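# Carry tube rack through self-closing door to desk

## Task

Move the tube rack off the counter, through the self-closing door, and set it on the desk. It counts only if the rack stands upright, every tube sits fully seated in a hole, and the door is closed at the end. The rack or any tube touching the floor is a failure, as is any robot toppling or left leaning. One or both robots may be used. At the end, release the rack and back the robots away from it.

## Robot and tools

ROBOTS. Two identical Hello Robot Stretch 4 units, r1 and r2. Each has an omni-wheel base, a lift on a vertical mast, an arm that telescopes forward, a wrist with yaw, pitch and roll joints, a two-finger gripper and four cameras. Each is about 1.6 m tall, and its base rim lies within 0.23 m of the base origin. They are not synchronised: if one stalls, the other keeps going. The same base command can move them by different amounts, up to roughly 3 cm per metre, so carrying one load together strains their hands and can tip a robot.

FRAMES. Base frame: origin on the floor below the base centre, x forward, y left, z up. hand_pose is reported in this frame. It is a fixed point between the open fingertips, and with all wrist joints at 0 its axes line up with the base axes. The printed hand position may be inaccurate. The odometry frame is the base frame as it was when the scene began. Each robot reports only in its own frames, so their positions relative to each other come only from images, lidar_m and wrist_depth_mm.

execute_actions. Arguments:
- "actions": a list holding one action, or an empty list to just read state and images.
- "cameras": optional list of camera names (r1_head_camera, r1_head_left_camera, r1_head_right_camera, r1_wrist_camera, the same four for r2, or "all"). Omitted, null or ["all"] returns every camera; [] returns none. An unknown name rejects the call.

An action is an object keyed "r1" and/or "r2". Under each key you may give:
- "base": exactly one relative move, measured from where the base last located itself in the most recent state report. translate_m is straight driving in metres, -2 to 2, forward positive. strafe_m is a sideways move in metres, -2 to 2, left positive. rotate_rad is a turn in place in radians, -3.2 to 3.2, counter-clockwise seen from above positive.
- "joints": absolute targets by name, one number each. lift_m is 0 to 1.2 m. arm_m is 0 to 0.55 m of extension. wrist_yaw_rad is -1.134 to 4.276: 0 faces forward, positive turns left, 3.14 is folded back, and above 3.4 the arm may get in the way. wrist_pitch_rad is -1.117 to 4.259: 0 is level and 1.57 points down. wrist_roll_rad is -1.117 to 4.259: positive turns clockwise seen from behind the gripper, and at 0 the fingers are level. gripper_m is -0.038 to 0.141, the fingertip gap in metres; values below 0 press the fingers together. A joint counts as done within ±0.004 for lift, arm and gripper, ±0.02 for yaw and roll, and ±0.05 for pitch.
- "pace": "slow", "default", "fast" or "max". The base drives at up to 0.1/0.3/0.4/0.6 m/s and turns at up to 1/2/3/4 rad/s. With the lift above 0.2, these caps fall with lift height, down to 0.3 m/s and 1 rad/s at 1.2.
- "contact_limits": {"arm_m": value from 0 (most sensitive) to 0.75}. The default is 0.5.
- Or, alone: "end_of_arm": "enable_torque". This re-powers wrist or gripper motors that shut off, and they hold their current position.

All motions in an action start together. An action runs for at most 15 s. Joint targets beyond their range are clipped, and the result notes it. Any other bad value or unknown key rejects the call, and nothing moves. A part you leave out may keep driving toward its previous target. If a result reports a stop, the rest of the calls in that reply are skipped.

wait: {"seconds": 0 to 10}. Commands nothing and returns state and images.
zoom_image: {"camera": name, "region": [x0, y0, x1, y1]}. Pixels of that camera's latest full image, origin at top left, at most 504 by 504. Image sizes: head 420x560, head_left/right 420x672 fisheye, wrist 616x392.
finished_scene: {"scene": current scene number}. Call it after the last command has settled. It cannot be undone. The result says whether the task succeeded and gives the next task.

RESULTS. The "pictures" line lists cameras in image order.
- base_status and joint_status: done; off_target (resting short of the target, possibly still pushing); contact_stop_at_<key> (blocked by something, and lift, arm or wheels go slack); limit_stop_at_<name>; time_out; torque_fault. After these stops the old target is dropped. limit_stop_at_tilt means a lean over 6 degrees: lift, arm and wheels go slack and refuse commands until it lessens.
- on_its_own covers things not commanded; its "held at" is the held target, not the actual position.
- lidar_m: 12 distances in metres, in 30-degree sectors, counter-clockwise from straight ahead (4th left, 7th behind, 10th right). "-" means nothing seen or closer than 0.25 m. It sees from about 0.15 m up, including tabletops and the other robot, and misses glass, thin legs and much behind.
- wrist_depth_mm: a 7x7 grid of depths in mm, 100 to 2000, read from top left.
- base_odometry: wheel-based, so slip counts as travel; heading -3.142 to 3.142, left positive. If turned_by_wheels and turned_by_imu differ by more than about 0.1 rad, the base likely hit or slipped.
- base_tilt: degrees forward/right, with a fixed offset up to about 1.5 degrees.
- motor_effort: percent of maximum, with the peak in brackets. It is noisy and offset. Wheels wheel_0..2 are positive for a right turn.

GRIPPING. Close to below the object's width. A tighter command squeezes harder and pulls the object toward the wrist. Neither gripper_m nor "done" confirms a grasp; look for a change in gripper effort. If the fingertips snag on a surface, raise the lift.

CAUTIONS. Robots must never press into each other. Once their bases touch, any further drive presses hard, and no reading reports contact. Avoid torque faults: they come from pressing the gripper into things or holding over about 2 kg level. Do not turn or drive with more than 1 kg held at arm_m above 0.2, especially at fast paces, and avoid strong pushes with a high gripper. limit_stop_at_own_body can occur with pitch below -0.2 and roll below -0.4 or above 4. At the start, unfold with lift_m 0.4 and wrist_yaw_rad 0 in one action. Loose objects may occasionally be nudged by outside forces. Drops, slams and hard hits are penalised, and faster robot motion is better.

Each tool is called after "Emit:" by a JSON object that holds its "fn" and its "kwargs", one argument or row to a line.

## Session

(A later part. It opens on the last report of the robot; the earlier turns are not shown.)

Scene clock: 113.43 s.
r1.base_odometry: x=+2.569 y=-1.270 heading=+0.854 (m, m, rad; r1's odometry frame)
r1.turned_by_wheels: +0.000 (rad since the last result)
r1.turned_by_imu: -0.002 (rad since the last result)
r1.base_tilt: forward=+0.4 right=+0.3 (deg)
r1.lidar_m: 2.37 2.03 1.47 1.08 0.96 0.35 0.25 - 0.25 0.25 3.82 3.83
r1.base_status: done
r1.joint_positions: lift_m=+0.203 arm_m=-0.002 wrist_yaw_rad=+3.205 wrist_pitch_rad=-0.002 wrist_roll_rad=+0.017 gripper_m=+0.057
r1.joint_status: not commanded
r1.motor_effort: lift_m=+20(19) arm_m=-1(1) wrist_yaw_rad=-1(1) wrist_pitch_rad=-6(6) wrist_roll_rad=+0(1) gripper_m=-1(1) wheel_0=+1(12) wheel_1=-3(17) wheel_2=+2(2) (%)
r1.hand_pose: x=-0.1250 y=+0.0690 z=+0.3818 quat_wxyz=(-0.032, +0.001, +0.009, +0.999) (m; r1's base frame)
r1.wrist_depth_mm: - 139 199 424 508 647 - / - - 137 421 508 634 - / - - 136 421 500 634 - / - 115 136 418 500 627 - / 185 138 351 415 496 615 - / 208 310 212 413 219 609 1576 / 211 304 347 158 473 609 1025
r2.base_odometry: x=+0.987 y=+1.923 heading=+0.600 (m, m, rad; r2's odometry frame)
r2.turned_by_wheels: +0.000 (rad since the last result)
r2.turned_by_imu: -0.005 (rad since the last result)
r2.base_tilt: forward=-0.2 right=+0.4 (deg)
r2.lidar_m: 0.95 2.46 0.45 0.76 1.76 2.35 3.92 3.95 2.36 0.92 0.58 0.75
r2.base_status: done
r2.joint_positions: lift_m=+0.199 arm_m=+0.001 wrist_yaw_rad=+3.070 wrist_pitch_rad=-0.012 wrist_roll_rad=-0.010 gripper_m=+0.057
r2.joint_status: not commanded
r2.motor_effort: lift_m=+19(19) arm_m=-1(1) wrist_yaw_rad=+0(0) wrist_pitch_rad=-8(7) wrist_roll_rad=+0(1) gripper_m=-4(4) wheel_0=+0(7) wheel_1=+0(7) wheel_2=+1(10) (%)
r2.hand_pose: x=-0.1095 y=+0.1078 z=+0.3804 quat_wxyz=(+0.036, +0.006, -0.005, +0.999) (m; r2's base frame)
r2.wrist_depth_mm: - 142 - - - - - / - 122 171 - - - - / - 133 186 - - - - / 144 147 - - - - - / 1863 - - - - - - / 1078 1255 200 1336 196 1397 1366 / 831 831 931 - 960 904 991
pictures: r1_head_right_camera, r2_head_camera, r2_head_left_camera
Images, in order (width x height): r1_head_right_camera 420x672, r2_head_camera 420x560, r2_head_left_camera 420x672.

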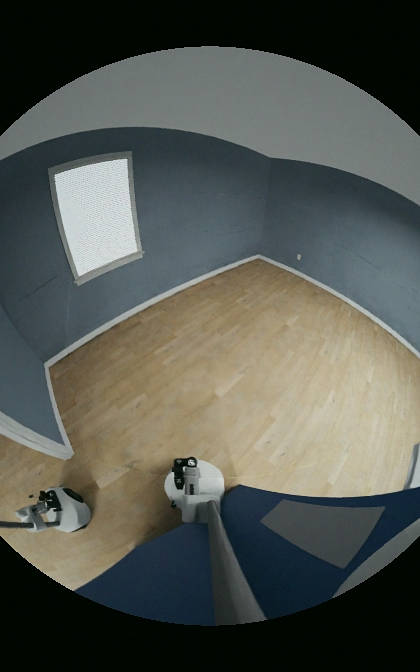

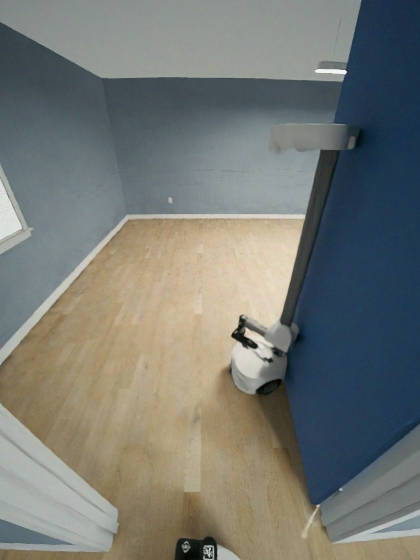

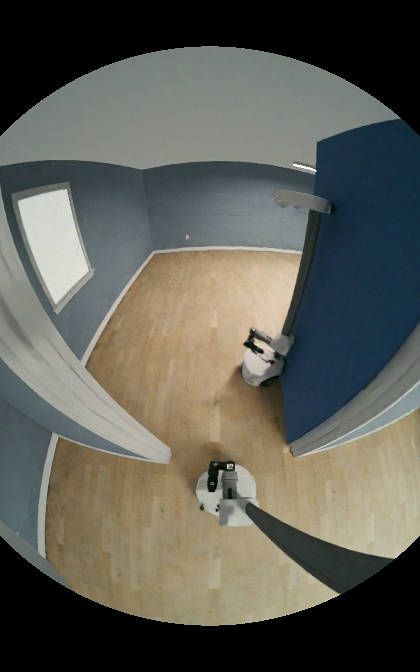

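Emit:
{"fn": "execute_actions", "kwargs": {
  "actions": [
    {"r2": {"base": {"rotate_rad": 0.25}}}
  ],
  "cameras": []
}}

Emit:
{"fn": "execute_actions", "kwargs": {
  "actions": [
    {"r2": {"base": {"translate_m": 1.9}, "pace": "fast"}}
  ],
  "cameras": ["r2_head_right_camera"]
}}

Emit:
{"fn": "execute_actions", "kwargs": {
  "actions": [
    {"r2": {"base": {"rotate_rad": -1.82}, "joints": {"lift_m": 0.4, "wrist_yaw_rad": 0}}}
  ],
  "cameras": ["r2_head_camera","r2_head_right_camera"]
}}

Scene clock: 126.70 s.
r1.base_odometry: x=+2.569 y=-1.270 heading=+0.854 (m, m, rad; r1's odometry frame)
r1.turned_by_wheels: +0.000 (rad since the last result)
r1.turned_by_imu: -0.001 (rad since the last result)
r1.base_tilt: forward=+0.4 right=+0.3 (deg)
r1.lidar_m: 2.38 2.07 1.47 1.05 0.95 0.35 0.25 - 0.25 0.25 3.82 3.81
r1.base_status: not commanded
r1.joint_positions: lift_m=+0.203 arm_m=-0.002 wrist_yaw_rad=+3.205 wrist_pitch_rad=-0.002 wrist_roll_rad=+0.017 gripper_m=+0.057
r1.joint_status: not commanded
r1.motor_effort: lift_m=+19(19) arm_m=+0(1) wrist_yaw_rad=-1(1) wrist_pitch_rad=-5(6) wrist_roll_rad=+1(1) gripper_m=-3(1) wheel_0=+1(1) wheel_1=-3(3) wheel_2=+1(1) (%)
r1.hand_pose: x=-0.1250 y=+0.0690 z=+0.3818 quat_wxyz=(-0.032, +0.001, +0.009, +0.999) (m; r1's base frame)
r1.wrist_depth_mm: - 139 199 424 508 640 - / - - 137 421 508 634 - / - - 136 424 504 627 - / - 114 136 418 496 621 - / 185 138 349 415 496 615 - / 208 310 212 413 219 615 1576 / 211 303 345 158 477 609 1025
r2.base_odometry: x=+0.987 y=+1.923 heading=+0.850 (m, m, rad; r2's odometry frame)
r2.turned_by_wheels: +0.250 (rad since the last result)
r2.turned_by_imu: +0.246 (rad since the last result)
r2.base_tilt: forward=-0.2 right=+0.4 (deg)
r2.lidar_m: 3.68 0.51 0.44 1.68 1.90 3.23 3.81 2.72 2.31 0.60 0.61 0.95
r2.base_status: done
r2.joint_positions: lift_m=+0.199 arm_m=+0.001 wrist_yaw_rad=+3.070 wrist_pitch_rad=-0.012 wrist_roll_rad=-0.010 gripper_m=+0.057
r2.joint_status: not commanded
r2.motor_effort: lift_m=+18(19) arm_m=-1(1) wrist_yaw_rad=+0(0) wrist_pitch_rad=-8(8) wrist_roll_rad=+0(1) gripper_m=-4(2) wheel_0=+0(4) wheel_1=+0(4) wheel_2=-1(8) (%)
r2.hand_pose: x=-0.1095 y=+0.1078 z=+0.3804 quat_wxyz=(+0.036, +0.006, -0.005, +0.999) (m; r2's base frame)
r2.wrist_depth_mm: - 143 - - - - - / - 122 171 - - - - / - 133 186 - - - - / 144 147 - - - - - / 1808 - - - - - - / 1078 1229 200 1336 196 1397 1397 / 820 820 917 - 946 917 960
pictures: none
No camera images: the call's "cameras" was empty. Leave "cameras" out to get every camera's image.

Scene clock: 132.80 s.
r1.base_odometry: x=+2.569 y=-1.270 heading=+0.854 (m, m, rad; r1's odometry frame)
r1.turned_by_wheels: +0.000 (rad since the last result)
r1.turned_by_imu: -0.002 (rad since the last result)
r1.base_tilt: forward=+0.5 right=+0.3 (deg)
r1.lidar_m: 0.86 2.05 1.49 1.13 4.50 0.36 0.25 - 0.25 0.25 3.81 3.82
r1.base_status: not commanded
r1.joint_positions: lift_m=+0.203 arm_m=-0.002 wrist_yaw_rad=+3.205 wrist_pitch_rad=-0.002 wrist_roll_rad=+0.017 gripper_m=+0.057
r1.joint_status: not commanded
r1.motor_effort: lift_m=+19(20) arm_m=+0(0) wrist_yaw_rad=-1(1) wrist_pitch_rad=-6(6) wrist_roll_rad=+0(1) gripper_m=-2(3) wheel_0=+1(1) wheel_1=-3(3) wheel_2=+2(1) (%)
r1.hand_pose: x=-0.1250 y=+0.0690 z=+0.3818 quat_wxyz=(-0.032, +0.001, +0.009, +0.999) (m; r1's base frame)
r1.wrist_depth_mm: - 139 198 424 508 647 - / - - 137 424 504 640 - / - - 136 421 500 627 - / - 115 136 418 496 621 - / 185 138 349 415 496 621 - / 208 310 213 413 218 609 1537 / 210 304 345 158 477 615 1025
r2.base_odometry: x=+2.241 y=+3.351 heading=+0.850 (m, m, rad; r2's odometry frame)
r2.turned_by_wheels: +0.000 (rad since the last result)
r2.turned_by_imu: -0.005 (rad since the last result)
r2.base_tilt: forward=-0.2 right=+0.4 (deg)
r2.lidar_m: 2.79 1.57 1.26 1.25 1.46 1.51 1.48 0.86 1.06 2.80 3.68 3.08
r2.base_status: done
r2.joint_positions: lift_m=+0.199 arm_m=+0.001 wrist_yaw_rad=+3.070 wrist_pitch_rad=-0.012 wrist_roll_rad=-0.010 gripper_m=+0.057
r2.joint_status: not commanded
r2.motor_effort: lift_m=+19(19) arm_m=-1(1) wrist_yaw_rad=+1(0) wrist_pitch_rad=-8(8) wrist_roll_rad=+0(2) gripper_m=-2(3) wheel_0=+0(7) wheel_1=-1(5) wheel_2=+1(10) (%)
r2.hand_pose: x=-0.1095 y=+0.1078 z=+0.3804 quat_wxyz=(+0.036, +0.006, -0.005, +0.999) (m; r2's base frame)
r2.wrist_depth_mm: - 142 - - 1576 1499 1430 / - 122 171 - 1537 1499 1464 / - 133 186 - 1576 1499 1430 / 144 147 - - 1576 1464 1464 / 931 1618 - - 1576 1499 1464 / 866 1060 200 1308 196 1397 1366 / 820 809 931 - 946 904 960
pictures: r2_head_right_camera
Images, in order (width x height): r2_head_right_camera 420x672.

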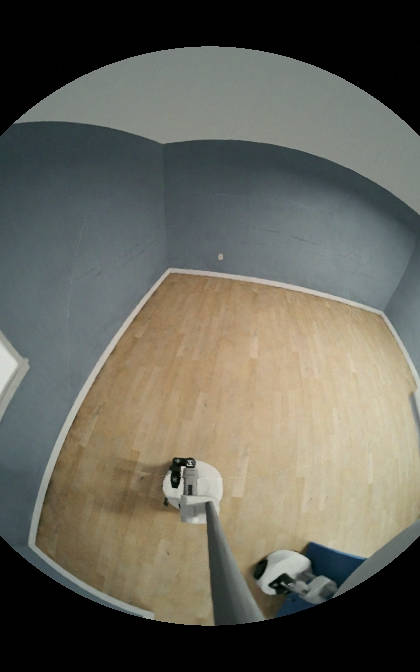

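Scene clock: 135.17 s.
r1.base_odometry: x=+2.569 y=-1.270 heading=+0.854 (m, m, rad; r1's odometry frame)
r1.turned_by_wheels: +0.000 (rad since the last result)
r1.turned_by_imu: -0.001 (rad since the last result)
r1.base_tilt: forward=+0.5 right=+0.3 (deg)
r1.lidar_m: 0.70 2.05 1.49 1.14 4.54 0.36 0.25 - 0.25 0.26 3.80 0.67
r1.base_status: not commanded
r1.joint_positions: lift_m=+0.203 arm_m=-0.002 wrist_yaw_rad=+3.205 wrist_pitch_rad=-0.002 wrist_roll_rad=+0.017 gripper_m=+0.057
r1.joint_status: not commanded
r1.motor_effort: lift_m=+19(19) arm_m=+0(0) wrist_yaw_rad=-1(1) wrist_pitch_rad=-6(6) wrist_roll_rad=+0(0) gripper_m=-1(4) wheel_0=+1(1) wheel_1=-3(3) wheel_2=+1(1) (%)
r1.hand_pose: x=-0.1250 y=+0.0690 z=+0.3818 quat_wxyz=(-0.032, +0.001, +0.009, +0.999) (m; r1's base frame)
r1.wrist_depth_mm: - 139 199 424 512 640 - / - - 137 424 508 634 - / - - 136 421 500 627 - / - 115 136 418 496 621 - / 185 138 353 415 492 615 - / 208 312 212 413 219 615 1499 / 211 303 345 158 477 609 1042
r2.base_odometry: x=+2.241 y=+3.351 heading=-0.970 (m, m, rad; r2's odometry frame)
r2.turned_by_wheels: -1.820 (rad since the last result)
r2.turned_by_imu: -1.802 (rad since the last result)
r2.base_tilt: forward=-0.2 right=+0.4 (deg)
r2.lidar_m: 2.78 2.91 3.20 3.07 1.90 1.34 1.25 1.29 1.57 1.48 0.88 0.87
r2.base_status: done
r2.joint_positions: lift_m=+0.400 arm_m=+0.001 wrist_yaw_rad=+0.001 wrist_pitch_rad=-0.012 wrist_roll_rad=-0.010 gripper_m=+0.057
r2.joint_status: all done
r2.motor_effort: lift_m=+22(22) arm_m=-1(1) wrist_yaw_rad=-1(7) wrist_pitch_rad=-8(8) wrist_roll_rad=-1(0) gripper_m=-2(3) wheel_0=+2(7) wheel_1=+0(7) wheel_2=+1(7) (%)
r2.hand_pose: x=+0.4605 y=-0.0873 z=+0.5816 quat_wxyz=(+1.000, -0.005, -0.006, +0.000) (m; r2's base frame)
r2.wrist_depth_mm: - - - - - - 768 / - - - - - - 778 / - - - - - - 778 / - - - - - - 778 / - - - - - - 778 / 1708 1756 200 1921 196 1661 778 / 1255 1182 1308 - 1397 798 788
pictures: r2_head_camera, r2_head_right_camera
Images, in order (width x height): r2_head_camera 420x560, r2_head_right_camera 420x672.

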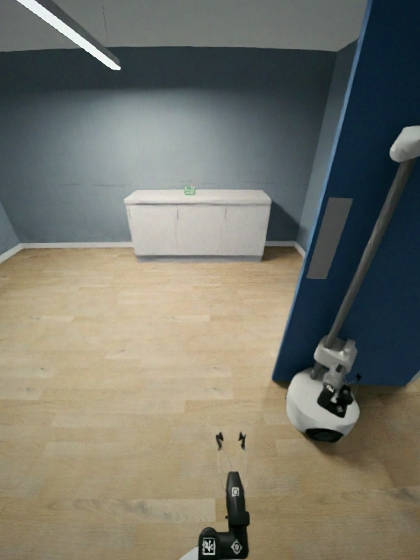

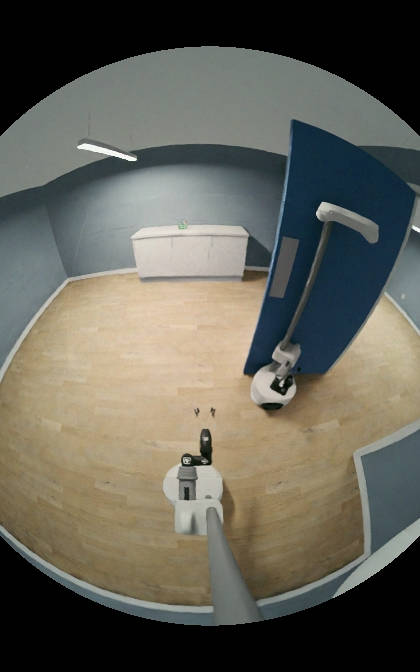

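Emit:
{"fn": "execute_actions", "kwargs": {
  "actions": [
    {"r2": {"base": {"strafe_m": 0.4}, "pace": "fast"}}
  ],
  "cameras": []
}}

Emit:
{"fn": "execute_actions", "kwargs": {
  "actions": [
    {"r2": {"base": {"translate_m": 2.0}, "joints": {"lift_m": 0.85, "gripper_m": 0.14}, "pace": "fast"}}
  ],
  "cameras": ["r2_head_camera","r2_wrist_camera"]
}}

Scene clock: 143.47 s.
r1.base_odometry: x=+2.569 y=-1.270 heading=+0.854 (m, m, rad; r1's odometry frame)
r1.turned_by_wheels: +0.000 (rad since the last result)
r1.turned_by_imu: -0.002 (rad since the last result)
r1.base_tilt: forward=+0.5 right=+0.3 (deg)
r1.lidar_m: 1.16 2.07 1.50 1.15 4.54 0.37 0.25 - 0.25 0.25 3.81 1.00
r1.base_status: not commanded
r1.joint_positions: lift_m=+0.203 arm_m=-0.002 wrist_yaw_rad=+3.205 wrist_pitch_rad=-0.002 wrist_roll_rad=+0.017 gripper_m=+0.057
r1.joint_status: not commanded
r1.motor_effort: lift_m=+20(19) arm_m=-1(0) wrist_yaw_rad=-2(0) wrist_pitch_rad=-6(6) wrist_roll_rad=+0(1) gripper_m=-2(4) wheel_0=+1(1) wheel_1=-3(3) wheel_2=+1(1) (%)
r1.hand_pose: x=-0.1250 y=+0.0690 z=+0.3818 quat_wxyz=(-0.032, +0.001, +0.009, +0.999) (m; r1's base frame)
r1.wrist_depth_mm: - 139 199 424 508 640 - / - - 137 424 504 634 - / - - 136 418 500 627 - / - 114 136 415 500 627 - / 185 138 351 413 496 621 - / 208 312 212 410 219 615 1537 / 211 303 345 159 473 615 1025
r2.base_odometry: x=+2.571 y=+3.577 heading=-0.970 (m, m, rad; r2's odometry frame)
r2.turned_by_wheels: +0.000 (rad since the last result)
r2.turned_by_imu: +0.000 (rad since the last result)
r2.base_tilt: forward=-0.2 right=+0.4 (deg)
r2.lidar_m: 2.78 3.53 2.80 2.67 1.90 1.34 1.28 1.31 1.83 1.89 1.17 1.36
r2.base_status: done
r2.joint_positions: lift_m=+0.400 arm_m=+0.001 wrist_yaw_rad=+0.000 wrist_pitch_rad=-0.012 wrist_roll_rad=-0.010 gripper_m=+0.057
r2.joint_status: not commanded
r2.motor_effort: lift_m=+21(22) arm_m=-1(1) wrist_yaw_rad=-1(1) wrist_pitch_rad=-8(7) wrist_roll_rad=-2(0) gripper_m=-2(4) wheel_0=+0(11) wheel_1=-2(12) wheel_2=+1(0) (%)
r2.hand_pose: x=+0.4605 y=-0.0873 z=+0.5816 quat_wxyz=(+1.000, -0.005, -0.006, +0.000) (m; r2's base frame)
r2.wrist_depth_mm: - - - - - - - / - - - - - - - / - - - - - - - / - - - - - - - / - - - - - - - / 1661 1756 200 1921 196 1983 - / 1255 1205 1336 - 1397 1336 1397
pictures: none
No camera images: the call's "cameras" was empty. Leave "cameras" out to get every camera's image.

Scene clock: 149.83 s.
r1.base_odometry: x=+2.569 y=-1.270 heading=+0.854 (m, m, rad; r1's odometry frame)
r1.turned_by_wheels: +0.000 (rad since the last result)
r1.turned_by_imu: -0.002 (rad since the last result)
r1.base_tilt: forward=+0.5 right=+0.3 (deg)
r1.lidar_m: 2.36 2.05 1.46 1.13 4.51 0.34 0.25 - 0.25 0.25 3.81 3.82
r1.base_status: not commanded
r1.joint_positions: lift_m=+0.203 arm_m=-0.002 wrist_yaw_rad=+3.205 wrist_pitch_rad=-0.002 wrist_roll_rad=+0.017 gripper_m=+0.057
r1.joint_status: not commanded
r1.motor_effort: lift_m=+20(19) arm_m=+0(0) wrist_yaw_rad=-1(1) wrist_pitch_rad=-6(6) wrist_roll_rad=+1(0) gripper_m=-3(2) wheel_0=+1(1) wheel_1=-3(3) wheel_2=+1(1) (%)
r1.hand_pose: x=-0.1250 y=+0.0690 z=+0.3818 quat_wxyz=(-0.032, +0.001, +0.009, +0.999) (m; r1's base frame)
r1.wrist_depth_mm: - 139 198 424 512 640 - / - - 137 424 504 634 - / - - 136 418 504 621 - / - 115 136 415 496 621 - / 185 138 351 413 500 621 - / 208 310 213 413 218 615 1537 / 210 304 345 158 477 609 1042
r2.base_odometry: x=+3.702 y=+1.927 heading=-0.970 (m, m, rad; r2's odometry frame)
r2.turned_by_wheels: +0.000 (rad since the last result)
r2.turned_by_imu: -0.006 (rad since the last result)
r2.base_tilt: forward=-0.2 right=+0.5 (deg)
r2.lidar_m: 0.78 0.84 2.00 2.72 2.82 3.46 3.35 1.24 1.26 1.84 1.20 0.85
r2.base_status: done
r2.joint_positions: lift_m=+0.850 arm_m=+0.001 wrist_yaw_rad=+0.000 wrist_pitch_rad=-0.012 wrist_roll_rad=-0.010 gripper_m=+0.140
r2.joint_status: all done
r2.motor_effort: lift_m=+21(21) arm_m=-1(1) wrist_yaw_rad=+0(1) wrist_pitch_rad=-8(8) wrist_roll_rad=+0(0) gripper_m=-1(5) wheel_0=-1(5) wheel_1=-1(3) wheel_2=-1(10) (%)
r2.hand_pose: x=+0.4605 y=-0.0874 z=+1.0316 quat_wxyz=(+1.000, -0.005, -0.006, +0.000) (m; r2's base frame)
r2.wrist_depth_mm: 1255 1255 1205 1229 1205 1205 1182 / 1255 1255 1229 1229 1205 1205 1205 / 1255 1255 1255 1229 1229 1205 1205 / 1281 1255 1255 1229 1229 1229 1205 / 798 866 931 854 878 1060 1078 / 640 615 609 597 597 214 603 / 647 640 627 - 615 609 609
pictures: r2_head_camera, r2_wrist_camera
Images, in order (width x height): r2_head_camera 420x560, r2_wrist_camera 616x392.

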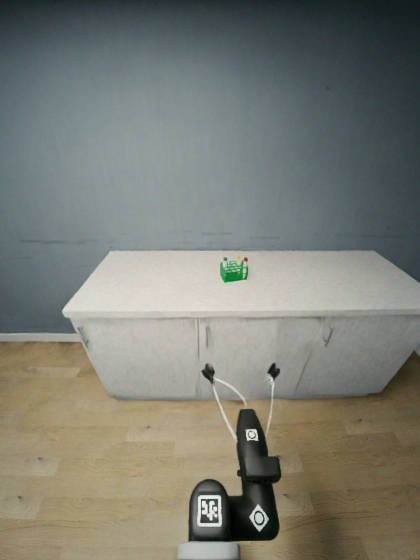

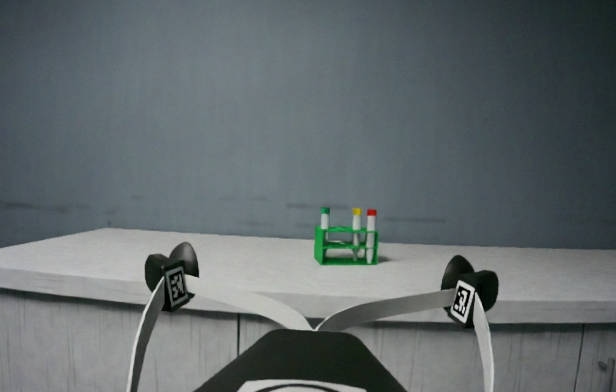

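Emit:
{"fn": "zoom_image", "kwargs": {
  "camera": "r2_wrist_camera",
  "region": [280, 190, 420, 280]
}}

Emit:
{"fn": "zoom_image", "kwargs": {
  "camera": "r2_head_camera",
  "region": [190, 240, 280, 300]
}}

Region (280, 190, 420, 280) of r2_wrist_camera's 616x392 image, scaled by 3.600; it fills the top 324 rows of this view, and the rest is white.

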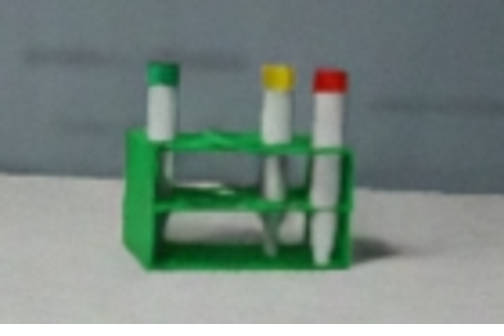

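Region (190, 240, 280, 300) of r2_head_camera's 420x560 image, scaled by 5.600, with more detail than that image has.

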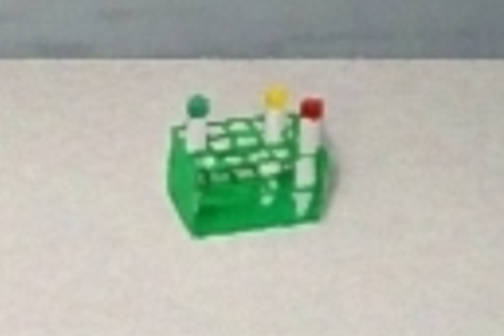

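Emit:
{"fn": "execute_actions", "kwargs": {
  "actions": [
    {"r2": {"base": {"strafe_m": -0.28}}}
  ],
  "cameras": []
}}

Emit:
{"fn": "execute_actions", "kwargs": {
  "actions": [
    {"r2": {"base": {"translate_m": 0.22}}}
  ],
  "cameras": []
}}

Emit:
{"fn": "execute_actions", "kwargs": {
  "actions": [
    {"r2": {"base": {"rotate_rad": 0.23}, "joints": {"arm_m": 0.15}}}
  ],
  "cameras": ["r2_head_camera","r2_wrist_camera"]
}}

Scene clock: 177.83 s.
r1.base_odometry: x=+2.569 y=-1.270 heading=+0.854 (m, m, rad; r1's odometry frame)
r1.turned_by_wheels: +0.000 (rad since the last result)
r1.turned_by_imu: -0.002 (rad since the last result)
r1.base_tilt: forward=+0.4 right=+0.2 (deg)
r1.lidar_m: 2.39 2.05 1.49 1.12 4.53 0.35 0.25 - 0.25 0.25 3.82 3.83
r1.base_status: not commanded
r1.joint_positions: lift_m=+0.203 arm_m=-0.002 wrist_yaw_rad=+3.205 wrist_pitch_rad=-0.002 wrist_roll_rad=+0.017 gripper_m=+0.057
r1.joint_status: not commanded
r1.motor_effort: lift_m=+19(19) arm_m=+0(0) wrist_yaw_rad=-1(1) wrist_pitch_rad=-6(7) wrist_roll_rad=+1(1) gripper_m=-6(2) wheel_0=+1(1) wheel_1=-3(3) wheel_2=+1(1) (%)
r1.hand_pose: x=-0.1250 y=+0.0690 z=+0.3818 quat_wxyz=(-0.032, +0.001, +0.009, +0.999) (m; r1's base frame)
r1.wrist_depth_mm: - 139 198 424 508 640 - / - - 137 424 504 640 - / - - 136 421 500 634 - / - 114 136 418 496 621 - / 185 138 351 415 500 615 - / 208 310 212 415 219 615 1576 / 211 304 345 158 473 615 1042
r2.base_odometry: x=+3.471 y=+1.769 heading=-0.970 (m, m, rad; r2's odometry frame)
r2.turned_by_wheels: +0.000 (rad since the last result)
r2.turned_by_imu: -0.003 (rad since the last result)
r2.base_tilt: forward=-0.2 right=+0.4 (deg)
r2.lidar_m: 0.79 0.84 1.13 3.00 3.08 3.44 3.34 1.06 1.33 1.56 1.22 0.83
r2.base_status: done
r2.joint_positions: lift_m=+0.850 arm_m=+0.001 wrist_yaw_rad=+0.000 wrist_pitch_rad=-0.012 wrist_roll_rad=-0.010 gripper_m=+0.140
r2.joint_status: not commanded
r2.motor_effort: lift_m=+20(21) arm_m=-1(1) wrist_yaw_rad=-1(0) wrist_pitch_rad=-7(8) wrist_roll_rad=+0(1) gripper_m=+0(0) wheel_0=+0(9) wheel_1=+1(7) wheel_2=+0(2) (%)
r2.hand_pose: x=+0.4605 y=-0.0874 z=+1.0317 quat_wxyz=(+1.000, -0.005, -0.006, +0.000) (m; r2's base frame)
r2.wrist_depth_mm: 1281 1255 1255 1229 1229 1229 1182 / 1281 1255 1229 1229 1205 1229 1205 / 1281 1281 1281 1229 1229 1205 1205 / 1281 1281 1229 1255 1229 1229 1205 / 788 854 842 991 1025 1060 1098 / 640 621 621 603 597 214 609 / 654 647 634 - 621 615 603
pictures: none
No camera images: the call's "cameras" was empty. Leave "cameras" out to get every camera's image.

Scene clock: 180.00 s.
r1.base_odometry: x=+2.569 y=-1.270 heading=+0.854 (m, m, rad; r1's odometry frame)
r1.turned_by_wheels: +0.000 (rad since the last result)
r1.turned_by_imu: -0.001 (rad since the last result)
r1.base_tilt: forward=+0.4 right=+0.3 (deg)
r1.lidar_m: 2.39 2.06 1.52 1.12 4.52 0.32 0.25 - 0.25 0.25 3.80 3.83
r1.base_status: not commanded
r1.joint_positions: lift_m=+0.203 arm_m=-0.002 wrist_yaw_rad=+3.205 wrist_pitch_rad=-0.002 wrist_roll_rad=+0.017 gripper_m=+0.057
r1.joint_status: not commanded
r1.motor_effort: lift_m=+19(19) arm_m=-1(1) wrist_yaw_rad=-1(1) wrist_pitch_rad=-7(7) wrist_roll_rad=+0(1) gripper_m=-2(0) wheel_0=+1(1) wheel_1=-3(3) wheel_2=+1(1) (%)
r1.hand_pose: x=-0.1250 y=+0.0690 z=+0.3818 quat_wxyz=(-0.032, +0.001, +0.009, +0.999) (m; r1's base frame)
r1.wrist_depth_mm: - 139 199 424 508 654 - / - - 137 424 508 634 - / - - 136 418 504 634 - / - 115 136 418 500 621 - / 185 138 351 415 496 621 - / 208 310 213 410 218 615 1537 / 210 304 345 159 477 615 1025
r2.base_odometry: x=+3.595 y=+1.588 heading=-0.970 (m, m, rad; r2's odometry frame)
r2.turned_by_wheels: +0.000 (rad since the last result)
r2.turned_by_imu: -0.001 (rad since the last result)
r2.base_tilt: forward=-0.1 right=+0.4 (deg)
r2.lidar_m: 0.57 0.59 0.87 3.01 3.13 3.70 3.59 1.26 1.62 1.54 0.88 0.62
r2.base_status: done
r2.joint_positions: lift_m=+0.850 arm_m=+0.001 wrist_yaw_rad=+0.000 wrist_pitch_rad=-0.012 wrist_roll_rad=-0.010 gripper_m=+0.140
r2.joint_status: not commanded
r2.motor_effort: lift_m=+20(20) arm_m=-1(1) wrist_yaw_rad=-1(0) wrist_pitch_rad=-8(7) wrist_roll_rad=-1(0) gripper_m=-3(1) wheel_0=+0(4) wheel_1=+1(4) wheel_2=+1(9) (%)
r2.hand_pose: x=+0.4605 y=-0.0874 z=+1.0317 quat_wxyz=(+1.000, -0.005, -0.006, +0.000) (m; r2's base frame)
r2.wrist_depth_mm: 1042 1025 1025 1025 991 976 976 / 1042 1042 1025 1008 1008 991 991 / 1025 1025 1025 1008 1025 991 1008 / 1042 1042 1025 1025 1008 1025 991 / 788 831 707 991 1008 1025 1008 / 455 433 430 525 449 214 539 / 397 392 389 - 382 375 379
pictures: none
No camera images: the call's "cameras" was empty. Leave "cameras" out to get every camera's image.

Scene clock: 181.50 s.
r1.base_odometry: x=+2.569 y=-1.270 heading=+0.854 (m, m, rad; r1's odometry frame)
r1.turned_by_wheels: +0.000 (rad since the last result)
r1.turned_by_imu: -0.001 (rad since the last result)
r1.base_tilt: forward=+0.4 right=+0.3 (deg)
r1.lidar_m: 2.39 2.07 1.46 1.14 4.49 0.34 0.25 - 0.25 0.25 3.80 3.83
r1.base_status: not commanded
r1.joint_positions: lift_m=+0.203 arm_m=-0.002 wrist_yaw_rad=+3.205 wrist_pitch_rad=-0.002 wrist_roll_rad=+0.017 gripper_m=+0.057
r1.joint_status: not commanded
r1.motor_effort: lift_m=+19(19) arm_m=+0(0) wrist_yaw_rad=-1(1) wrist_pitch_rad=-7(6) wrist_roll_rad=+0(0) gripper_m=-5(2) wheel_0=+2(1) wheel_1=-3(3) wheel_2=+1(1) (%)
r1.hand_pose: x=-0.1250 y=+0.0690 z=+0.3818 quat_wxyz=(-0.032, +0.001, +0.009, +0.999) (m; r1's base frame)
r1.wrist_depth_mm: - 139 199 427 512 640 - / - - 137 424 508 634 - / - - 136 418 504 627 - / - 114 136 418 500 621 - / 185 138 351 415 496 621 - / 208 310 213 413 219 615 1537 / 210 304 345 158 477 609 1025
r2.base_odometry: x=+3.595 y=+1.588 heading=-0.740 (m, m, rad; r2's odometry frame)
r2.turned_by_wheels: +0.230 (rad since the last result)
r2.turned_by_imu: +0.227 (rad since the last result)
r2.base_tilt: forward=-0.2 right=+0.4 (deg)
r2.lidar_m: 0.57 0.69 2.24 3.00 3.38 3.50 1.25 1.24 1.57 1.55 0.71 0.58
r2.base_status: done
r2.joint_positions: lift_m=+0.850 arm_m=+0.149 wrist_yaw_rad=+0.000 wrist_pitch_rad=-0.013 wrist_roll_rad=-0.010 gripper_m=+0.140
r2.joint_status: all done
r2.motor_effort: lift_m=+20(20) arm_m=+5(5) wrist_yaw_rad=-1(1) wrist_pitch_rad=-8(7) wrist_roll_rad=-1(1) gripper_m=-1(1) wheel_0=-1(5) wheel_1=+1(6) wheel_2=-1(7) (%)
r2.hand_pose: x=+0.6086 y=-0.0874 z=+1.0317 quat_wxyz=(+1.000, -0.005, -0.006, +0.000) (m; r2's base frame)
r2.wrist_depth_mm: 1098 1025 946 878 831 778 741 / 1118 1008 960 878 831 778 750 / 1098 1025 946 878 831 788 750 / 1098 1042 946 891 831 788 741 / 798 842 788 549 842 788 750 / 452 433 433 477 449 214 535 / 334 336 364 - 370 357 377
pictures: r2_head_camera, r2_wrist_camera
Images, in order (width x height): r2_head_camera 420x560, r2_wrist_camera 616x392.

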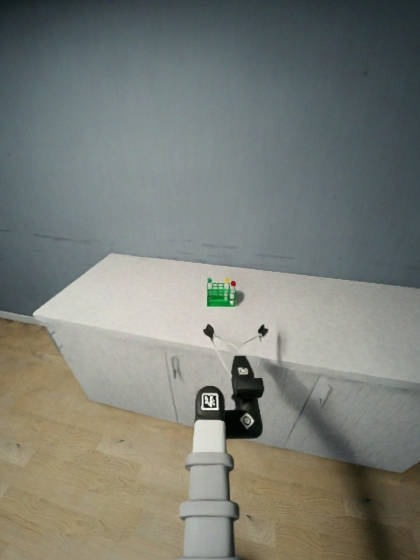

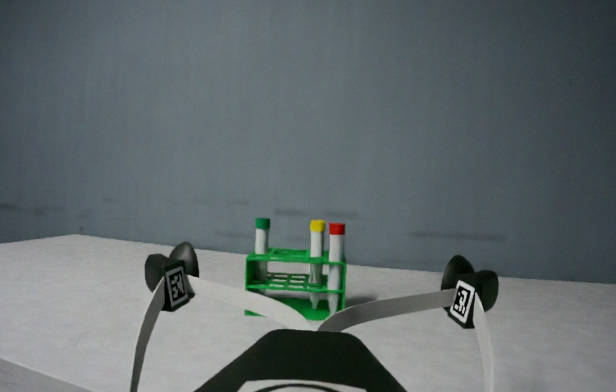

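Emit:
{"fn": "zoom_image", "kwargs": {
  "camera": "r2_wrist_camera",
  "region": [220, 200, 380, 330]
}}

Region (220, 200, 380, 330) of r2_wrist_camera's 616x392 image, scaled by 3.150; it fills the top 410 rows of this view, and the rest is white.

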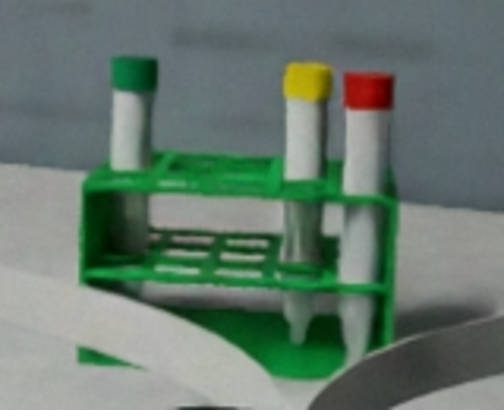

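Emit:
{"fn": "execute_actions", "kwargs": {
  "actions": [
    {"r2": {"base": {"strafe_m": 0.024}, "joints": {"arm_m": 0.34, "lift_m": 0.785}}}
  ],
  "cameras": ["r2_wrist_camera"]
}}

Scene clock: 197.83 s.
r1.base_odometry: x=+2.569 y=-1.270 heading=+0.854 (m, m, rad; r1's odometry frame)
r1.turned_by_wheels: +0.000 (rad since the last result)
r1.turned_by_imu: -0.002 (rad since the last result)
r1.base_tilt: forward=+0.5 right=+0.3 (deg)
r1.lidar_m: 2.36 2.07 1.50 1.14 4.51 0.34 0.25 - 0.25 0.25 3.80 3.81
r1.base_status: not commanded
r1.joint_positions: lift_m=+0.203 arm_m=-0.002 wrist_yaw_rad=+3.205 wrist_pitch_rad=-0.002 wrist_roll_rad=+0.017 gripper_m=+0.057
r1.joint_status: not commanded
r1.motor_effort: lift_m=+19(19) arm_m=-1(1) wrist_yaw_rad=-1(1) wrist_pitch_rad=-6(6) wrist_roll_rad=+1(0) gripper_m=-5(5) wheel_0=+1(1) wheel_1=-3(3) wheel_2=+1(1) (%)
r1.hand_pose: x=-0.1250 y=+0.0690 z=+0.3818 quat_wxyz=(-0.032, +0.001, +0.009, +0.999) (m; r1's base frame)
r1.wrist_depth_mm: - 139 198 424 508 640 - / - - 137 421 504 634 - / - - 136 421 504 627 - / - 115 136 418 500 621 - / 185 138 351 415 496 621 - / 208 312 213 413 218 615 1537 / 211 304 345 158 477 609 1025
r2.base_odometry: x=+3.611 y=+1.605 heading=-0.740 (m, m, rad; r2's odometry frame)
r2.turned_by_wheels: +0.000 (rad since the last result)
r2.turned_by_imu: -0.002 (rad since the last result)
r2.base_tilt: forward=-0.3 right=+0.4 (deg)
r2.lidar_m: 0.61 0.66 2.29 2.99 3.37 3.52 1.49 1.25 1.57 1.57 0.72 0.58
r2.base_status: done
r2.joint_positions: lift_m=+0.785 arm_m=+0.339 wrist_yaw_rad=+0.000 wrist_pitch_rad=-0.013 wrist_roll_rad=-0.010 gripper_m=+0.140
r2.joint_status: all done
r2.motor_effort: lift_m=+16(19) arm_m=+5(5) wrist_yaw_rad=-2(1) wrist_pitch_rad=-8(7) wrist_roll_rad=-1(0) gripper_m=-1(0) wheel_0=+0(6) wheel_1=-1(8) wheel_2=-1(0) (%)
r2.hand_pose: x=+0.7986 y=-0.0874 z=+0.9671 quat_wxyz=(+1.000, -0.005, -0.006, +0.000) (m; r2's base frame)
r2.wrist_depth_mm: 866 798 750 699 661 615 580 / 866 809 750 699 661 615 591 / 866 798 750 707 661 615 591 / 866 809 750 699 647 621 591 / 488 521 317 315 530 609 585 / 278 268 265 314 277 215 329 / 206 206 224 - 228 219 -
pictures: r2_wrist_camera
Images, in order (width x height): r2_wrist_camera 616x392.

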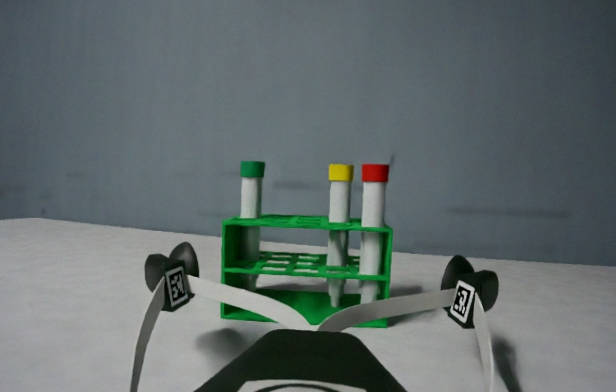

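Emit:
{"fn": "execute_actions", "kwargs": {
  "actions": [
    {"r2": {"base": {"strafe_m": 0.014}, "joints": {"arm_m": 0.385, "lift_m": 0.777}, "pace": "slow"}}
  ],
  "cameras": ["r2_wrist_camera"]
}}

Scene clock: 210.63 s.
r1.base_odometry: x=+2.569 y=-1.270 heading=+0.854 (m, m, rad; r1's odometry frame)
r1.turned_by_wheels: +0.000 (rad since the last result)
r1.turned_by_imu: -0.002 (rad since the last result)
r1.base_tilt: forward=+0.4 right=+0.2 (deg)
r1.lidar_m: 2.39 2.06 1.48 1.12 4.51 0.34 0.25 - 0.25 0.26 3.81 3.83
r1.base_status: not commanded
r1.joint_positions: lift_m=+0.203 arm_m=-0.002 wrist_yaw_rad=+3.205 wrist_pitch_rad=-0.002 wrist_roll_rad=+0.017 gripper_m=+0.057
r1.joint_status: not commanded
r1.motor_effort: lift_m=+20(19) arm_m=+0(1) wrist_yaw_rad=-2(2) wrist_pitch_rad=-6(7) wrist_roll_rad=+1(1) gripper_m=+0(3) wheel_0=+1(1) wheel_1=-3(3) wheel_2=+1(1) (%)
r1.hand_pose: x=-0.1250 y=+0.0690 z=+0.3818 quat_wxyz=(-0.032, +0.001, +0.009, +0.999) (m; r1's base frame)
r1.wrist_depth_mm: - 139 199 424 512 647 - / - - 137 421 508 634 - / - - 136 418 504 627 - / - 114 136 418 500 621 - / 185 138 351 415 496 615 - / 208 312 212 413 219 609 1537 / 211 304 347 159 473 609 1042
r2.base_odometry: x=+3.620 y=+1.616 heading=-0.740 (m, m, rad; r2's odometry frame)
r2.turned_by_wheels: +0.000 (rad since the last result)
r2.turned_by_imu: -0.002 (rad since the last result)
r2.base_tilt: forward=-0.2 right=+0.4 (deg)
r2.lidar_m: 0.59 0.68 2.28 2.97 3.36 3.47 1.46 1.27 1.60 1.60 0.71 0.60
r2.base_status: done
r2.joint_positions: lift_m=+0.778 arm_m=+0.384 wrist_yaw_rad=-0.001 wrist_pitch_rad=-0.016 wrist_roll_rad=-0.009 gripper_m=+0.140
r2.joint_status: all done
r2.motor_effort: lift_m=+10(14) arm_m=+5(6) wrist_yaw_rad=+4(4) wrist_pitch_rad=+4(7) wrist_roll_rad=-1(2) gripper_m=-1(2) wheel_0=-1(6) wheel_1=+0(5) wheel_2=-2(3) (%)
r2.hand_pose: x=+0.8433 y=-0.0877 z=+0.9606 quat_wxyz=(+1.000, -0.005, -0.008, -0.001) (m; r2's base frame)
r2.wrist_depth_mm: 809 759 707 654 615 580 554 / 809 768 699 661 615 585 554 / 820 759 699 654 609 580 554 / 820 750 699 647 268 585 554 / 484 525 270 315 266 574 554 / 276 263 254 272 244 214 329 / 202 203 220 - 224 217 -
pictures: r2_wrist_camera
Images, in order (width x height): r2_wrist_camera 616x392.

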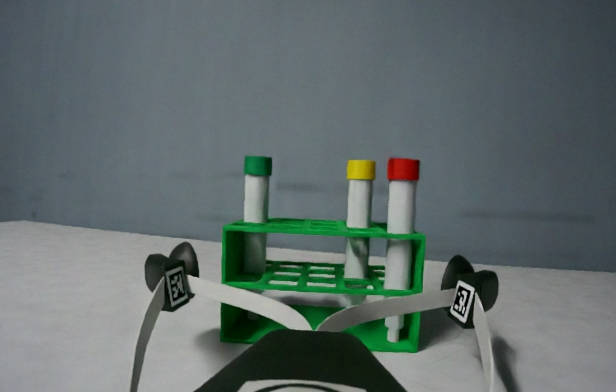

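Emit:
{"fn": "execute_actions", "kwargs": {
  "actions": [
    {"r2": {"joints": {"lift_m": 0.79}}}
  ],
  "cameras": []
}}

Emit:
{"fn": "execute_actions", "kwargs": {
  "actions": [
    {"r2": {"joints": {"arm_m": 0.43}, "pace": "slow"}}
  ],
  "cameras": ["r2_wrist_camera", "r2_head_camera"]
}}

Scene clock: 222.80 s.
r1.base_odometry: x=+2.569 y=-1.270 heading=+0.854 (m, m, rad; r1's odometry frame)
r1.turned_by_wheels: +0.000 (rad since the last result)
r1.turned_by_imu: -0.001 (rad since the last result)
r1.base_tilt: forward=+0.4 right=+0.3 (deg)
r1.lidar_m: 2.38 2.07 1.48 1.14 4.52 0.35 0.25 - 0.25 0.26 3.82 3.82
r1.base_status: not commanded
r1.joint_positions: lift_m=+0.203 arm_m=-0.002 wrist_yaw_rad=+3.205 wrist_pitch_rad=-0.002 wrist_roll_rad=+0.017 gripper_m=+0.057
r1.joint_status: not commanded
r1.motor_effort: lift_m=+19(19) arm_m=-1(1) wrist_yaw_rad=+0(1) wrist_pitch_rad=-5(6) wrist_roll_rad=+1(0) gripper_m=-3(3) wheel_0=+1(1) wheel_1=-3(3) wheel_2=+2(1) (%)
r1.hand_pose: x=-0.1250 y=+0.0690 z=+0.3818 quat_wxyz=(-0.032, +0.001, +0.009, +0.999) (m; r1's base frame)
r1.wrist_depth_mm: - 139 200 424 508 640 - / - - 137 421 508 634 - / - - 136 421 504 627 - / - 115 136 415 496 621 - / 184 138 349 415 492 621 - / 207 310 212 413 219 615 1537 / 210 304 345 158 473 609 1025
r2.base_odometry: x=+3.620 y=+1.616 heading=-0.740 (m, m, rad; r2's odometry frame)
r2.turned_by_wheels: +0.000 (rad since the last result)
r2.turned_by_imu: -0.001 (rad since the last result)
r2.base_tilt: forward=-0.2 right=+0.4 (deg)
r2.lidar_m: 0.61 0.68 2.27 2.97 3.36 3.50 1.46 1.26 1.60 1.61 0.70 0.60
r2.base_status: not commanded
r2.joint_positions: lift_m=+0.790 arm_m=+0.384 wrist_yaw_rad=+0.000 wrist_pitch_rad=-0.013 wrist_roll_rad=-0.009 gripper_m=+0.140
r2.joint_status: all done
r2.motor_effort: lift_m=+21(21) arm_m=+5(6) wrist_yaw_rad=+1(4) wrist_pitch_rad=-7(7) wrist_roll_rad=+0(2) gripper_m=-1(1) wheel_0=-1(1) wheel_1=+0(0) wheel_2=-2(2) (%)
r2.hand_pose: x=+0.8435 y=-0.0876 z=+0.9717 quat_wxyz=(+1.000, -0.005, -0.006, +0.000) (m; r2's base frame)
r2.wrist_depth_mm: 798 750 707 654 615 580 549 / 809 759 699 654 615 574 554 / 820 750 707 654 615 580 554 / 809 759 699 654 266 580 554 / 508 544 272 309 266 580 549 / 291 279 262 257 241 215 343 / 214 216 234 - 235 229 -
pictures: none
No camera images: the call's "cameras" was empty. Leave "cameras" out to get every camera's image.

Scene clock: 224.43 s.
r1.base_odometry: x=+2.569 y=-1.270 heading=+0.854 (m, m, rad; r1's odometry frame)
r1.turned_by_wheels: +0.000 (rad since the last result)
r1.turned_by_imu: -0.001 (rad since the last result)
r1.base_tilt: forward=+0.5 right=+0.2 (deg)
r1.lidar_m: 2.35 2.05 1.48 1.13 4.51 0.35 0.25 - 0.25 0.25 3.83 3.82
r1.base_status: not commanded
r1.joint_positions: lift_m=+0.203 arm_m=-0.002 wrist_yaw_rad=+3.205 wrist_pitch_rad=-0.002 wrist_roll_rad=+0.017 gripper_m=+0.057
r1.joint_status: not commanded
r1.motor_effort: lift_m=+19(19) arm_m=+0(0) wrist_yaw_rad=-1(1) wrist_pitch_rad=-6(6) wrist_roll_rad=+2(0) gripper_m=-3(5) wheel_0=+1(1) wheel_1=-3(3) wheel_2=+1(1) (%)
r1.hand_pose: x=-0.1250 y=+0.0690 z=+0.3818 quat_wxyz=(-0.032, +0.001, +0.009, +0.999) (m; r1's base frame)
r1.wrist_depth_mm: - 139 199 424 512 647 - / - - 137 421 504 640 - / - - 136 421 500 627 - / - 115 136 418 496 627 - / 184 138 351 415 496 615 - / 208 310 212 413 218 615 1537 / 211 304 343 159 473 609 1025
r2.base_odometry: x=+3.620 y=+1.616 heading=-0.740 (m, m, rad; r2's odometry frame)
r2.turned_by_wheels: +0.000 (rad since the last result)
r2.turned_by_imu: -0.001 (rad since the last result)
r2.base_tilt: forward=-0.2 right=+0.4 (deg)
r2.lidar_m: 0.60 0.68 2.26 2.96 3.36 3.50 1.50 1.27 1.60 1.59 0.72 0.58
r2.base_status: not commanded
r2.joint_positions: lift_m=+0.790 arm_m=+0.429 wrist_yaw_rad=+0.000 wrist_pitch_rad=-0.013 wrist_roll_rad=-0.009 gripper_m=+0.140
r2.joint_status: all done
r2.motor_effort: lift_m=+21(21) arm_m=+5(4) wrist_yaw_rad=+1(1) wrist_pitch_rad=-7(7) wrist_roll_rad=+0(1) gripper_m=-1(2) wheel_0=-1(1) wheel_1=+0(0) wheel_2=-2(2) (%)
r2.hand_pose: x=+0.8885 y=-0.0875 z=+0.9717 quat_wxyz=(+1.000, -0.005, -0.006, +0.000) (m; r2's base frame)
r2.wrist_depth_mm: 741 699 647 609 569 539 512 / 759 707 654 609 574 539 517 / 759 699 647 621 574 539 517 / 759 699 661 615 225 544 517 / 504 544 228 466 225 539 517 / 290 281 203 217 198 215 343 / 214 215 217 - 203 229 -
pictures: r2_head_camera, r2_wrist_camera
Images, in order (width x height): r2_head_camera 420x560, r2_wrist_camera 616x392.

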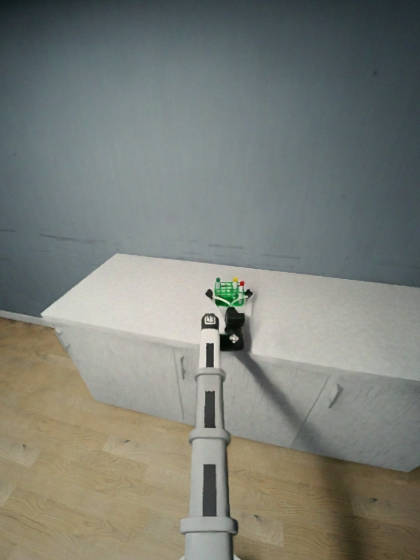

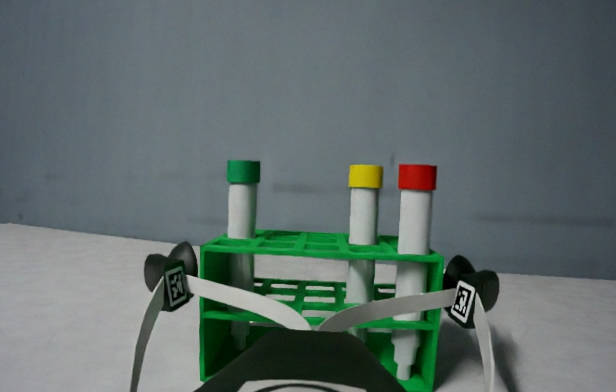

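Emit:
{"fn": "execute_actions", "kwargs": {
  "actions": [
    {"r2": {"joints": {"arm_m": 0.45, "lift_m": 0.805, "wrist_pitch_rad": 0.16}, "pace": "slow"}}
  ],
  "cameras": ["r2_wrist_camera", "r2_head_camera"]
}}

Scene clock: 236.30 s.
r1.base_odometry: x=+2.569 y=-1.270 heading=+0.854 (m, m, rad; r1's odometry frame)
r1.turned_by_wheels: +0.000 (rad since the last result)
r1.turned_by_imu: -0.004 (rad since the last result)
r1.base_tilt: forward=+0.4 right=+0.2 (deg)
r1.lidar_m: 2.35 2.07 1.46 1.13 4.53 0.35 0.25 - 0.25 0.25 3.79 3.82
r1.base_status: not commanded
r1.joint_positions: lift_m=+0.203 arm_m=-0.002 wrist_yaw_rad=+3.205 wrist_pitch_rad=-0.002 wrist_roll_rad=+0.017 gripper_m=+0.057
r1.joint_status: not commanded
r1.motor_effort: lift_m=+20(19) arm_m=+0(1) wrist_yaw_rad=-1(1) wrist_pitch_rad=-6(6) wrist_roll_rad=+0(0) gripper_m=-4(2) wheel_0=+1(1) wheel_1=-3(3) wheel_2=+2(1) (%)
r1.hand_pose: x=-0.1250 y=+0.0690 z=+0.3818 quat_wxyz=(-0.032, +0.001, +0.009, +0.999) (m; r1's base frame)
r1.wrist_depth_mm: - 139 200 424 512 647 - / - - 137 424 508 634 - / - - 136 421 500 627 - / - 115 136 421 496 621 - / 185 138 351 415 496 615 - / 208 310 212 413 219 609 1537 / 211 303 345 158 477 609 1025
r2.base_odometry: x=+3.620 y=+1.616 heading=-0.740 (m, m, rad; r2's odometry frame)
r2.turned_by_wheels: +0.000 (rad since the last result)
r2.turned_by_imu: -0.004 (rad since the last result)
r2.base_tilt: forward=-0.2 right=+0.5 (deg)
r2.lidar_m: 0.58 0.70 2.27 3.00 3.32 3.50 1.44 1.27 1.60 1.60 0.72 0.57
r2.base_status: not commanded
r2.joint_positions: lift_m=+0.805 arm_m=+0.449 wrist_yaw_rad=+0.000 wrist_pitch_rad=+0.162 wrist_roll_rad=-0.009 gripper_m=+0.140
r2.joint_status: all done
r2.motor_effort: lift_m=+21(22) arm_m=+5(6) wrist_yaw_rad=+0(1) wrist_pitch_rad=-6(7) wrist_roll_rad=-1(0) gripper_m=-1(1) wheel_0=-1(1) wheel_1=+0(0) wheel_2=-2(2) (%)
r2.hand_pose: x=+0.9048 y=-0.0875 z=+0.9365 quat_wxyz=(+0.997, -0.005, +0.081, +0.000) (m; r2's base frame)
r2.wrist_depth_mm: 676 627 585 554 517 484 462 / 699 647 603 564 525 496 473 / 715 668 615 585 209 512 484 / 508 525 224 262 215 521 500 / 298 309 225 270 204 336 338 / 212 206 201 223 200 205 231 / 169 169 179 - 180 176 -
pictures: r2_head_camera, r2_wrist_camera
Images, in order (width x height): r2_head_camera 420x560, r2_wrist_camera 616x392.

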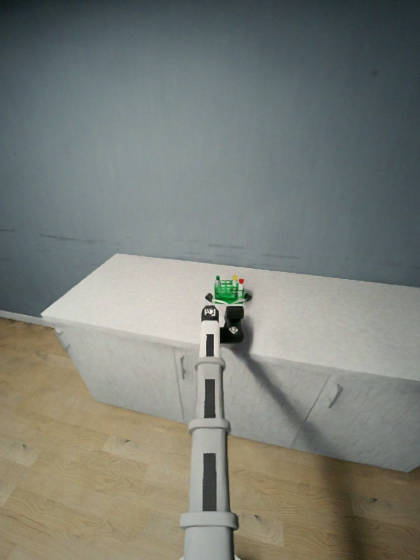

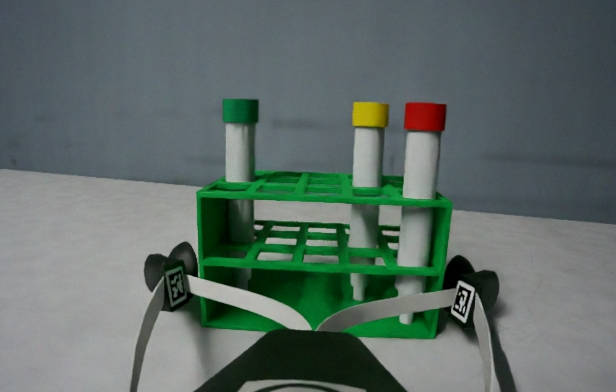

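Emit:
{"fn": "execute_actions", "kwargs": {
  "actions": [
    {"r2": {"joints": {"lift_m": 0.825}, "pace": "slow"}}
  ],
  "cameras": []
}}

Emit:
{"fn": "execute_actions", "kwargs": {
  "actions": [
    {"r2": {"joints": {"gripper_m": 0.05}, "pace": "slow"}}
  ],
  "cameras": ["r2_wrist_camera", "r2_head_camera"]
}}

Scene clock: 247.77 s.
r1.base_odometry: x=+2.569 y=-1.270 heading=+0.854 (m, m, rad; r1's odometry frame)
r1.turned_by_wheels: +0.000 (rad since the last result)
r1.turned_by_imu: -0.003 (rad since the last result)
r1.base_tilt: forward=+0.3 right=+0.3 (deg)
r1.lidar_m: 2.38 2.06 1.45 1.13 4.56 0.36 0.25 - 0.25 0.25 3.83 3.83
r1.base_status: not commanded
r1.joint_positions: lift_m=+0.203 arm_m=-0.002 wrist_yaw_rad=+3.205 wrist_pitch_rad=-0.002 wrist_roll_rad=+0.017 gripper_m=+0.057
r1.joint_status: not commanded
r1.motor_effort: lift_m=+19(19) arm_m=-1(1) wrist_yaw_rad=-1(1) wrist_pitch_rad=-7(7) wrist_roll_rad=+1(1) gripper_m=-2(2) wheel_0=+1(1) wheel_1=-3(3) wheel_2=+1(1) (%)
r1.hand_pose: x=-0.1250 y=+0.0690 z=+0.3818 quat_wxyz=(-0.032, +0.001, +0.009, +0.999) (m; r1's base frame)
r1.wrist_depth_mm: - 139 198 427 512 640 - / - - 137 421 504 640 - / - - 136 421 500 621 - / - 114 136 418 504 621 - / 185 138 351 415 496 615 - / 208 310 212 413 218 615 1537 / 210 304 343 158 473 609 1008
r2.base_odometry: x=+3.620 y=+1.616 heading=-0.740 (m, m, rad; r2's odometry frame)
r2.turned_by_wheels: +0.000 (rad since the last result)
r2.turned_by_imu: -0.003 (rad since the last result)
r2.base_tilt: forward=-0.2 right=+0.5 (deg)
r2.lidar_m: 0.59 0.69 2.28 2.98 3.35 3.52 1.49 1.27 1.62 1.61 0.73 0.59
r2.base_status: not commanded
r2.joint_positions: lift_m=+0.825 arm_m=+0.449 wrist_yaw_rad=+0.000 wrist_pitch_rad=+0.162 wrist_roll_rad=-0.009 gripper_m=+0.140
r2.joint_status: all done
r2.motor_effort: lift_m=+21(23) arm_m=+5(5) wrist_yaw_rad=+1(0) wrist_pitch_rad=-7(7) wrist_roll_rad=-1(1) gripper_m=-1(0) wheel_0=-1(1) wheel_1=+0(0) wheel_2=-2(2) (%)
r2.hand_pose: x=+0.9048 y=-0.0875 z=+0.9565 quat_wxyz=(+0.997, -0.005, +0.081, +0.000) (m; r2's base frame)
r2.wrist_depth_mm: 676 627 585 549 517 484 462 / 699 654 597 569 525 496 473 / 723 668 615 580 530 508 484 / 597 615 554 591 216 525 500 / 351 364 226 272 202 394 399 / 248 241 229 216 201 214 272 / 200 199 206 - 204 206 -
pictures: none
No camera images: the call's "cameras" was empty. Leave "cameras" out to get every camera's image.

Scene clock: 251.87 s.
r1.base_odometry: x=+2.569 y=-1.270 heading=+0.854 (m, m, rad; r1's odometry frame)
r1.turned_by_wheels: +0.000 (rad since the last result)
r1.turned_by_imu: -0.001 (rad since the last result)
r1.base_tilt: forward=+0.4 right=+0.2 (deg)
r1.lidar_m: 2.35 2.04 1.48 1.13 4.53 0.32 0.25 - 0.25 0.25 3.81 3.80
r1.base_status: not commanded
r1.joint_positions: lift_m=+0.203 arm_m=-0.002 wrist_yaw_rad=+3.205 wrist_pitch_rad=-0.002 wrist_roll_rad=+0.017 gripper_m=+0.057
r1.joint_status: not commanded
r1.motor_effort: lift_m=+19(19) arm_m=+0(0) wrist_yaw_rad=-1(0) wrist_pitch_rad=-6(7) wrist_roll_rad=+0(1) gripper_m=-5(1) wheel_0=+1(1) wheel_1=-3(3) wheel_2=+1(1) (%)
r1.hand_pose: x=-0.1250 y=+0.0690 z=+0.3818 quat_wxyz=(-0.032, +0.001, +0.009, +0.999) (m; r1's base frame)
r1.wrist_depth_mm: - 139 199 427 508 647 - / - - 137 424 508 634 - / - - 136 424 504 627 - / - 115 136 418 492 621 - / 185 138 351 418 496 609 - / 208 310 212 413 218 609 1537 / 211 303 347 158 473 609 1025
r2.base_odometry: x=+3.620 y=+1.616 heading=-0.740 (m, m, rad; r2's odometry frame)
r2.turned_by_wheels: +0.000 (rad since the last result)
r2.turned_by_imu: -0.001 (rad since the last result)
r2.base_tilt: forward=-0.2 right=+0.5 (deg)
r2.lidar_m: 0.60 0.69 2.26 2.97 3.37 3.51 1.50 1.25 1.60 1.57 0.71 0.59
r2.base_status: not commanded
r2.joint_positions: lift_m=+0.825 arm_m=+0.449 wrist_yaw_rad=+0.000 wrist_pitch_rad=+0.163 wrist_roll_rad=-0.009 gripper_m=+0.050
r2.joint_status: all done
r2.motor_effort: lift_m=+21(21) arm_m=+5(5) wrist_yaw_rad=+1(0) wrist_pitch_rad=-9(9) wrist_roll_rad=+0(1) gripper_m=-23(25) wheel_0=-1(1) wheel_1=+0(0) wheel_2=-2(2) (%)
r2.hand_pose: x=+0.9047 y=-0.0875 z=+0.9562 quat_wxyz=(+0.997, -0.005, +0.081, +0.000) (m; r2's base frame)
r2.wrist_depth_mm: 676 621 585 554 521 484 462 / 691 647 603 564 530 496 473 / 715 668 609 574 530 504 488 / 585 603 226 591 198 521 496 / 347 359 204 255 178 392 397 / 246 180 200 206 180 173 270 / 193 203 191 - 187 205 -
pictures: r2_head_camera, r2_wrist_camera
Images, in order (width x height): r2_head_camera 420x560, r2_wrist_camera 616x392.

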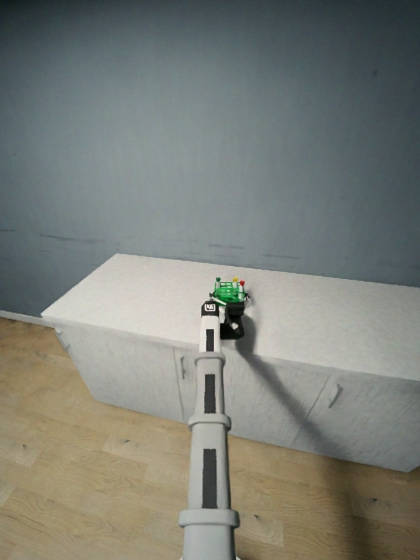

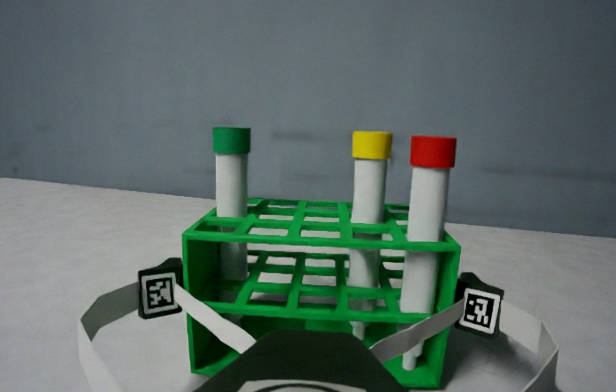

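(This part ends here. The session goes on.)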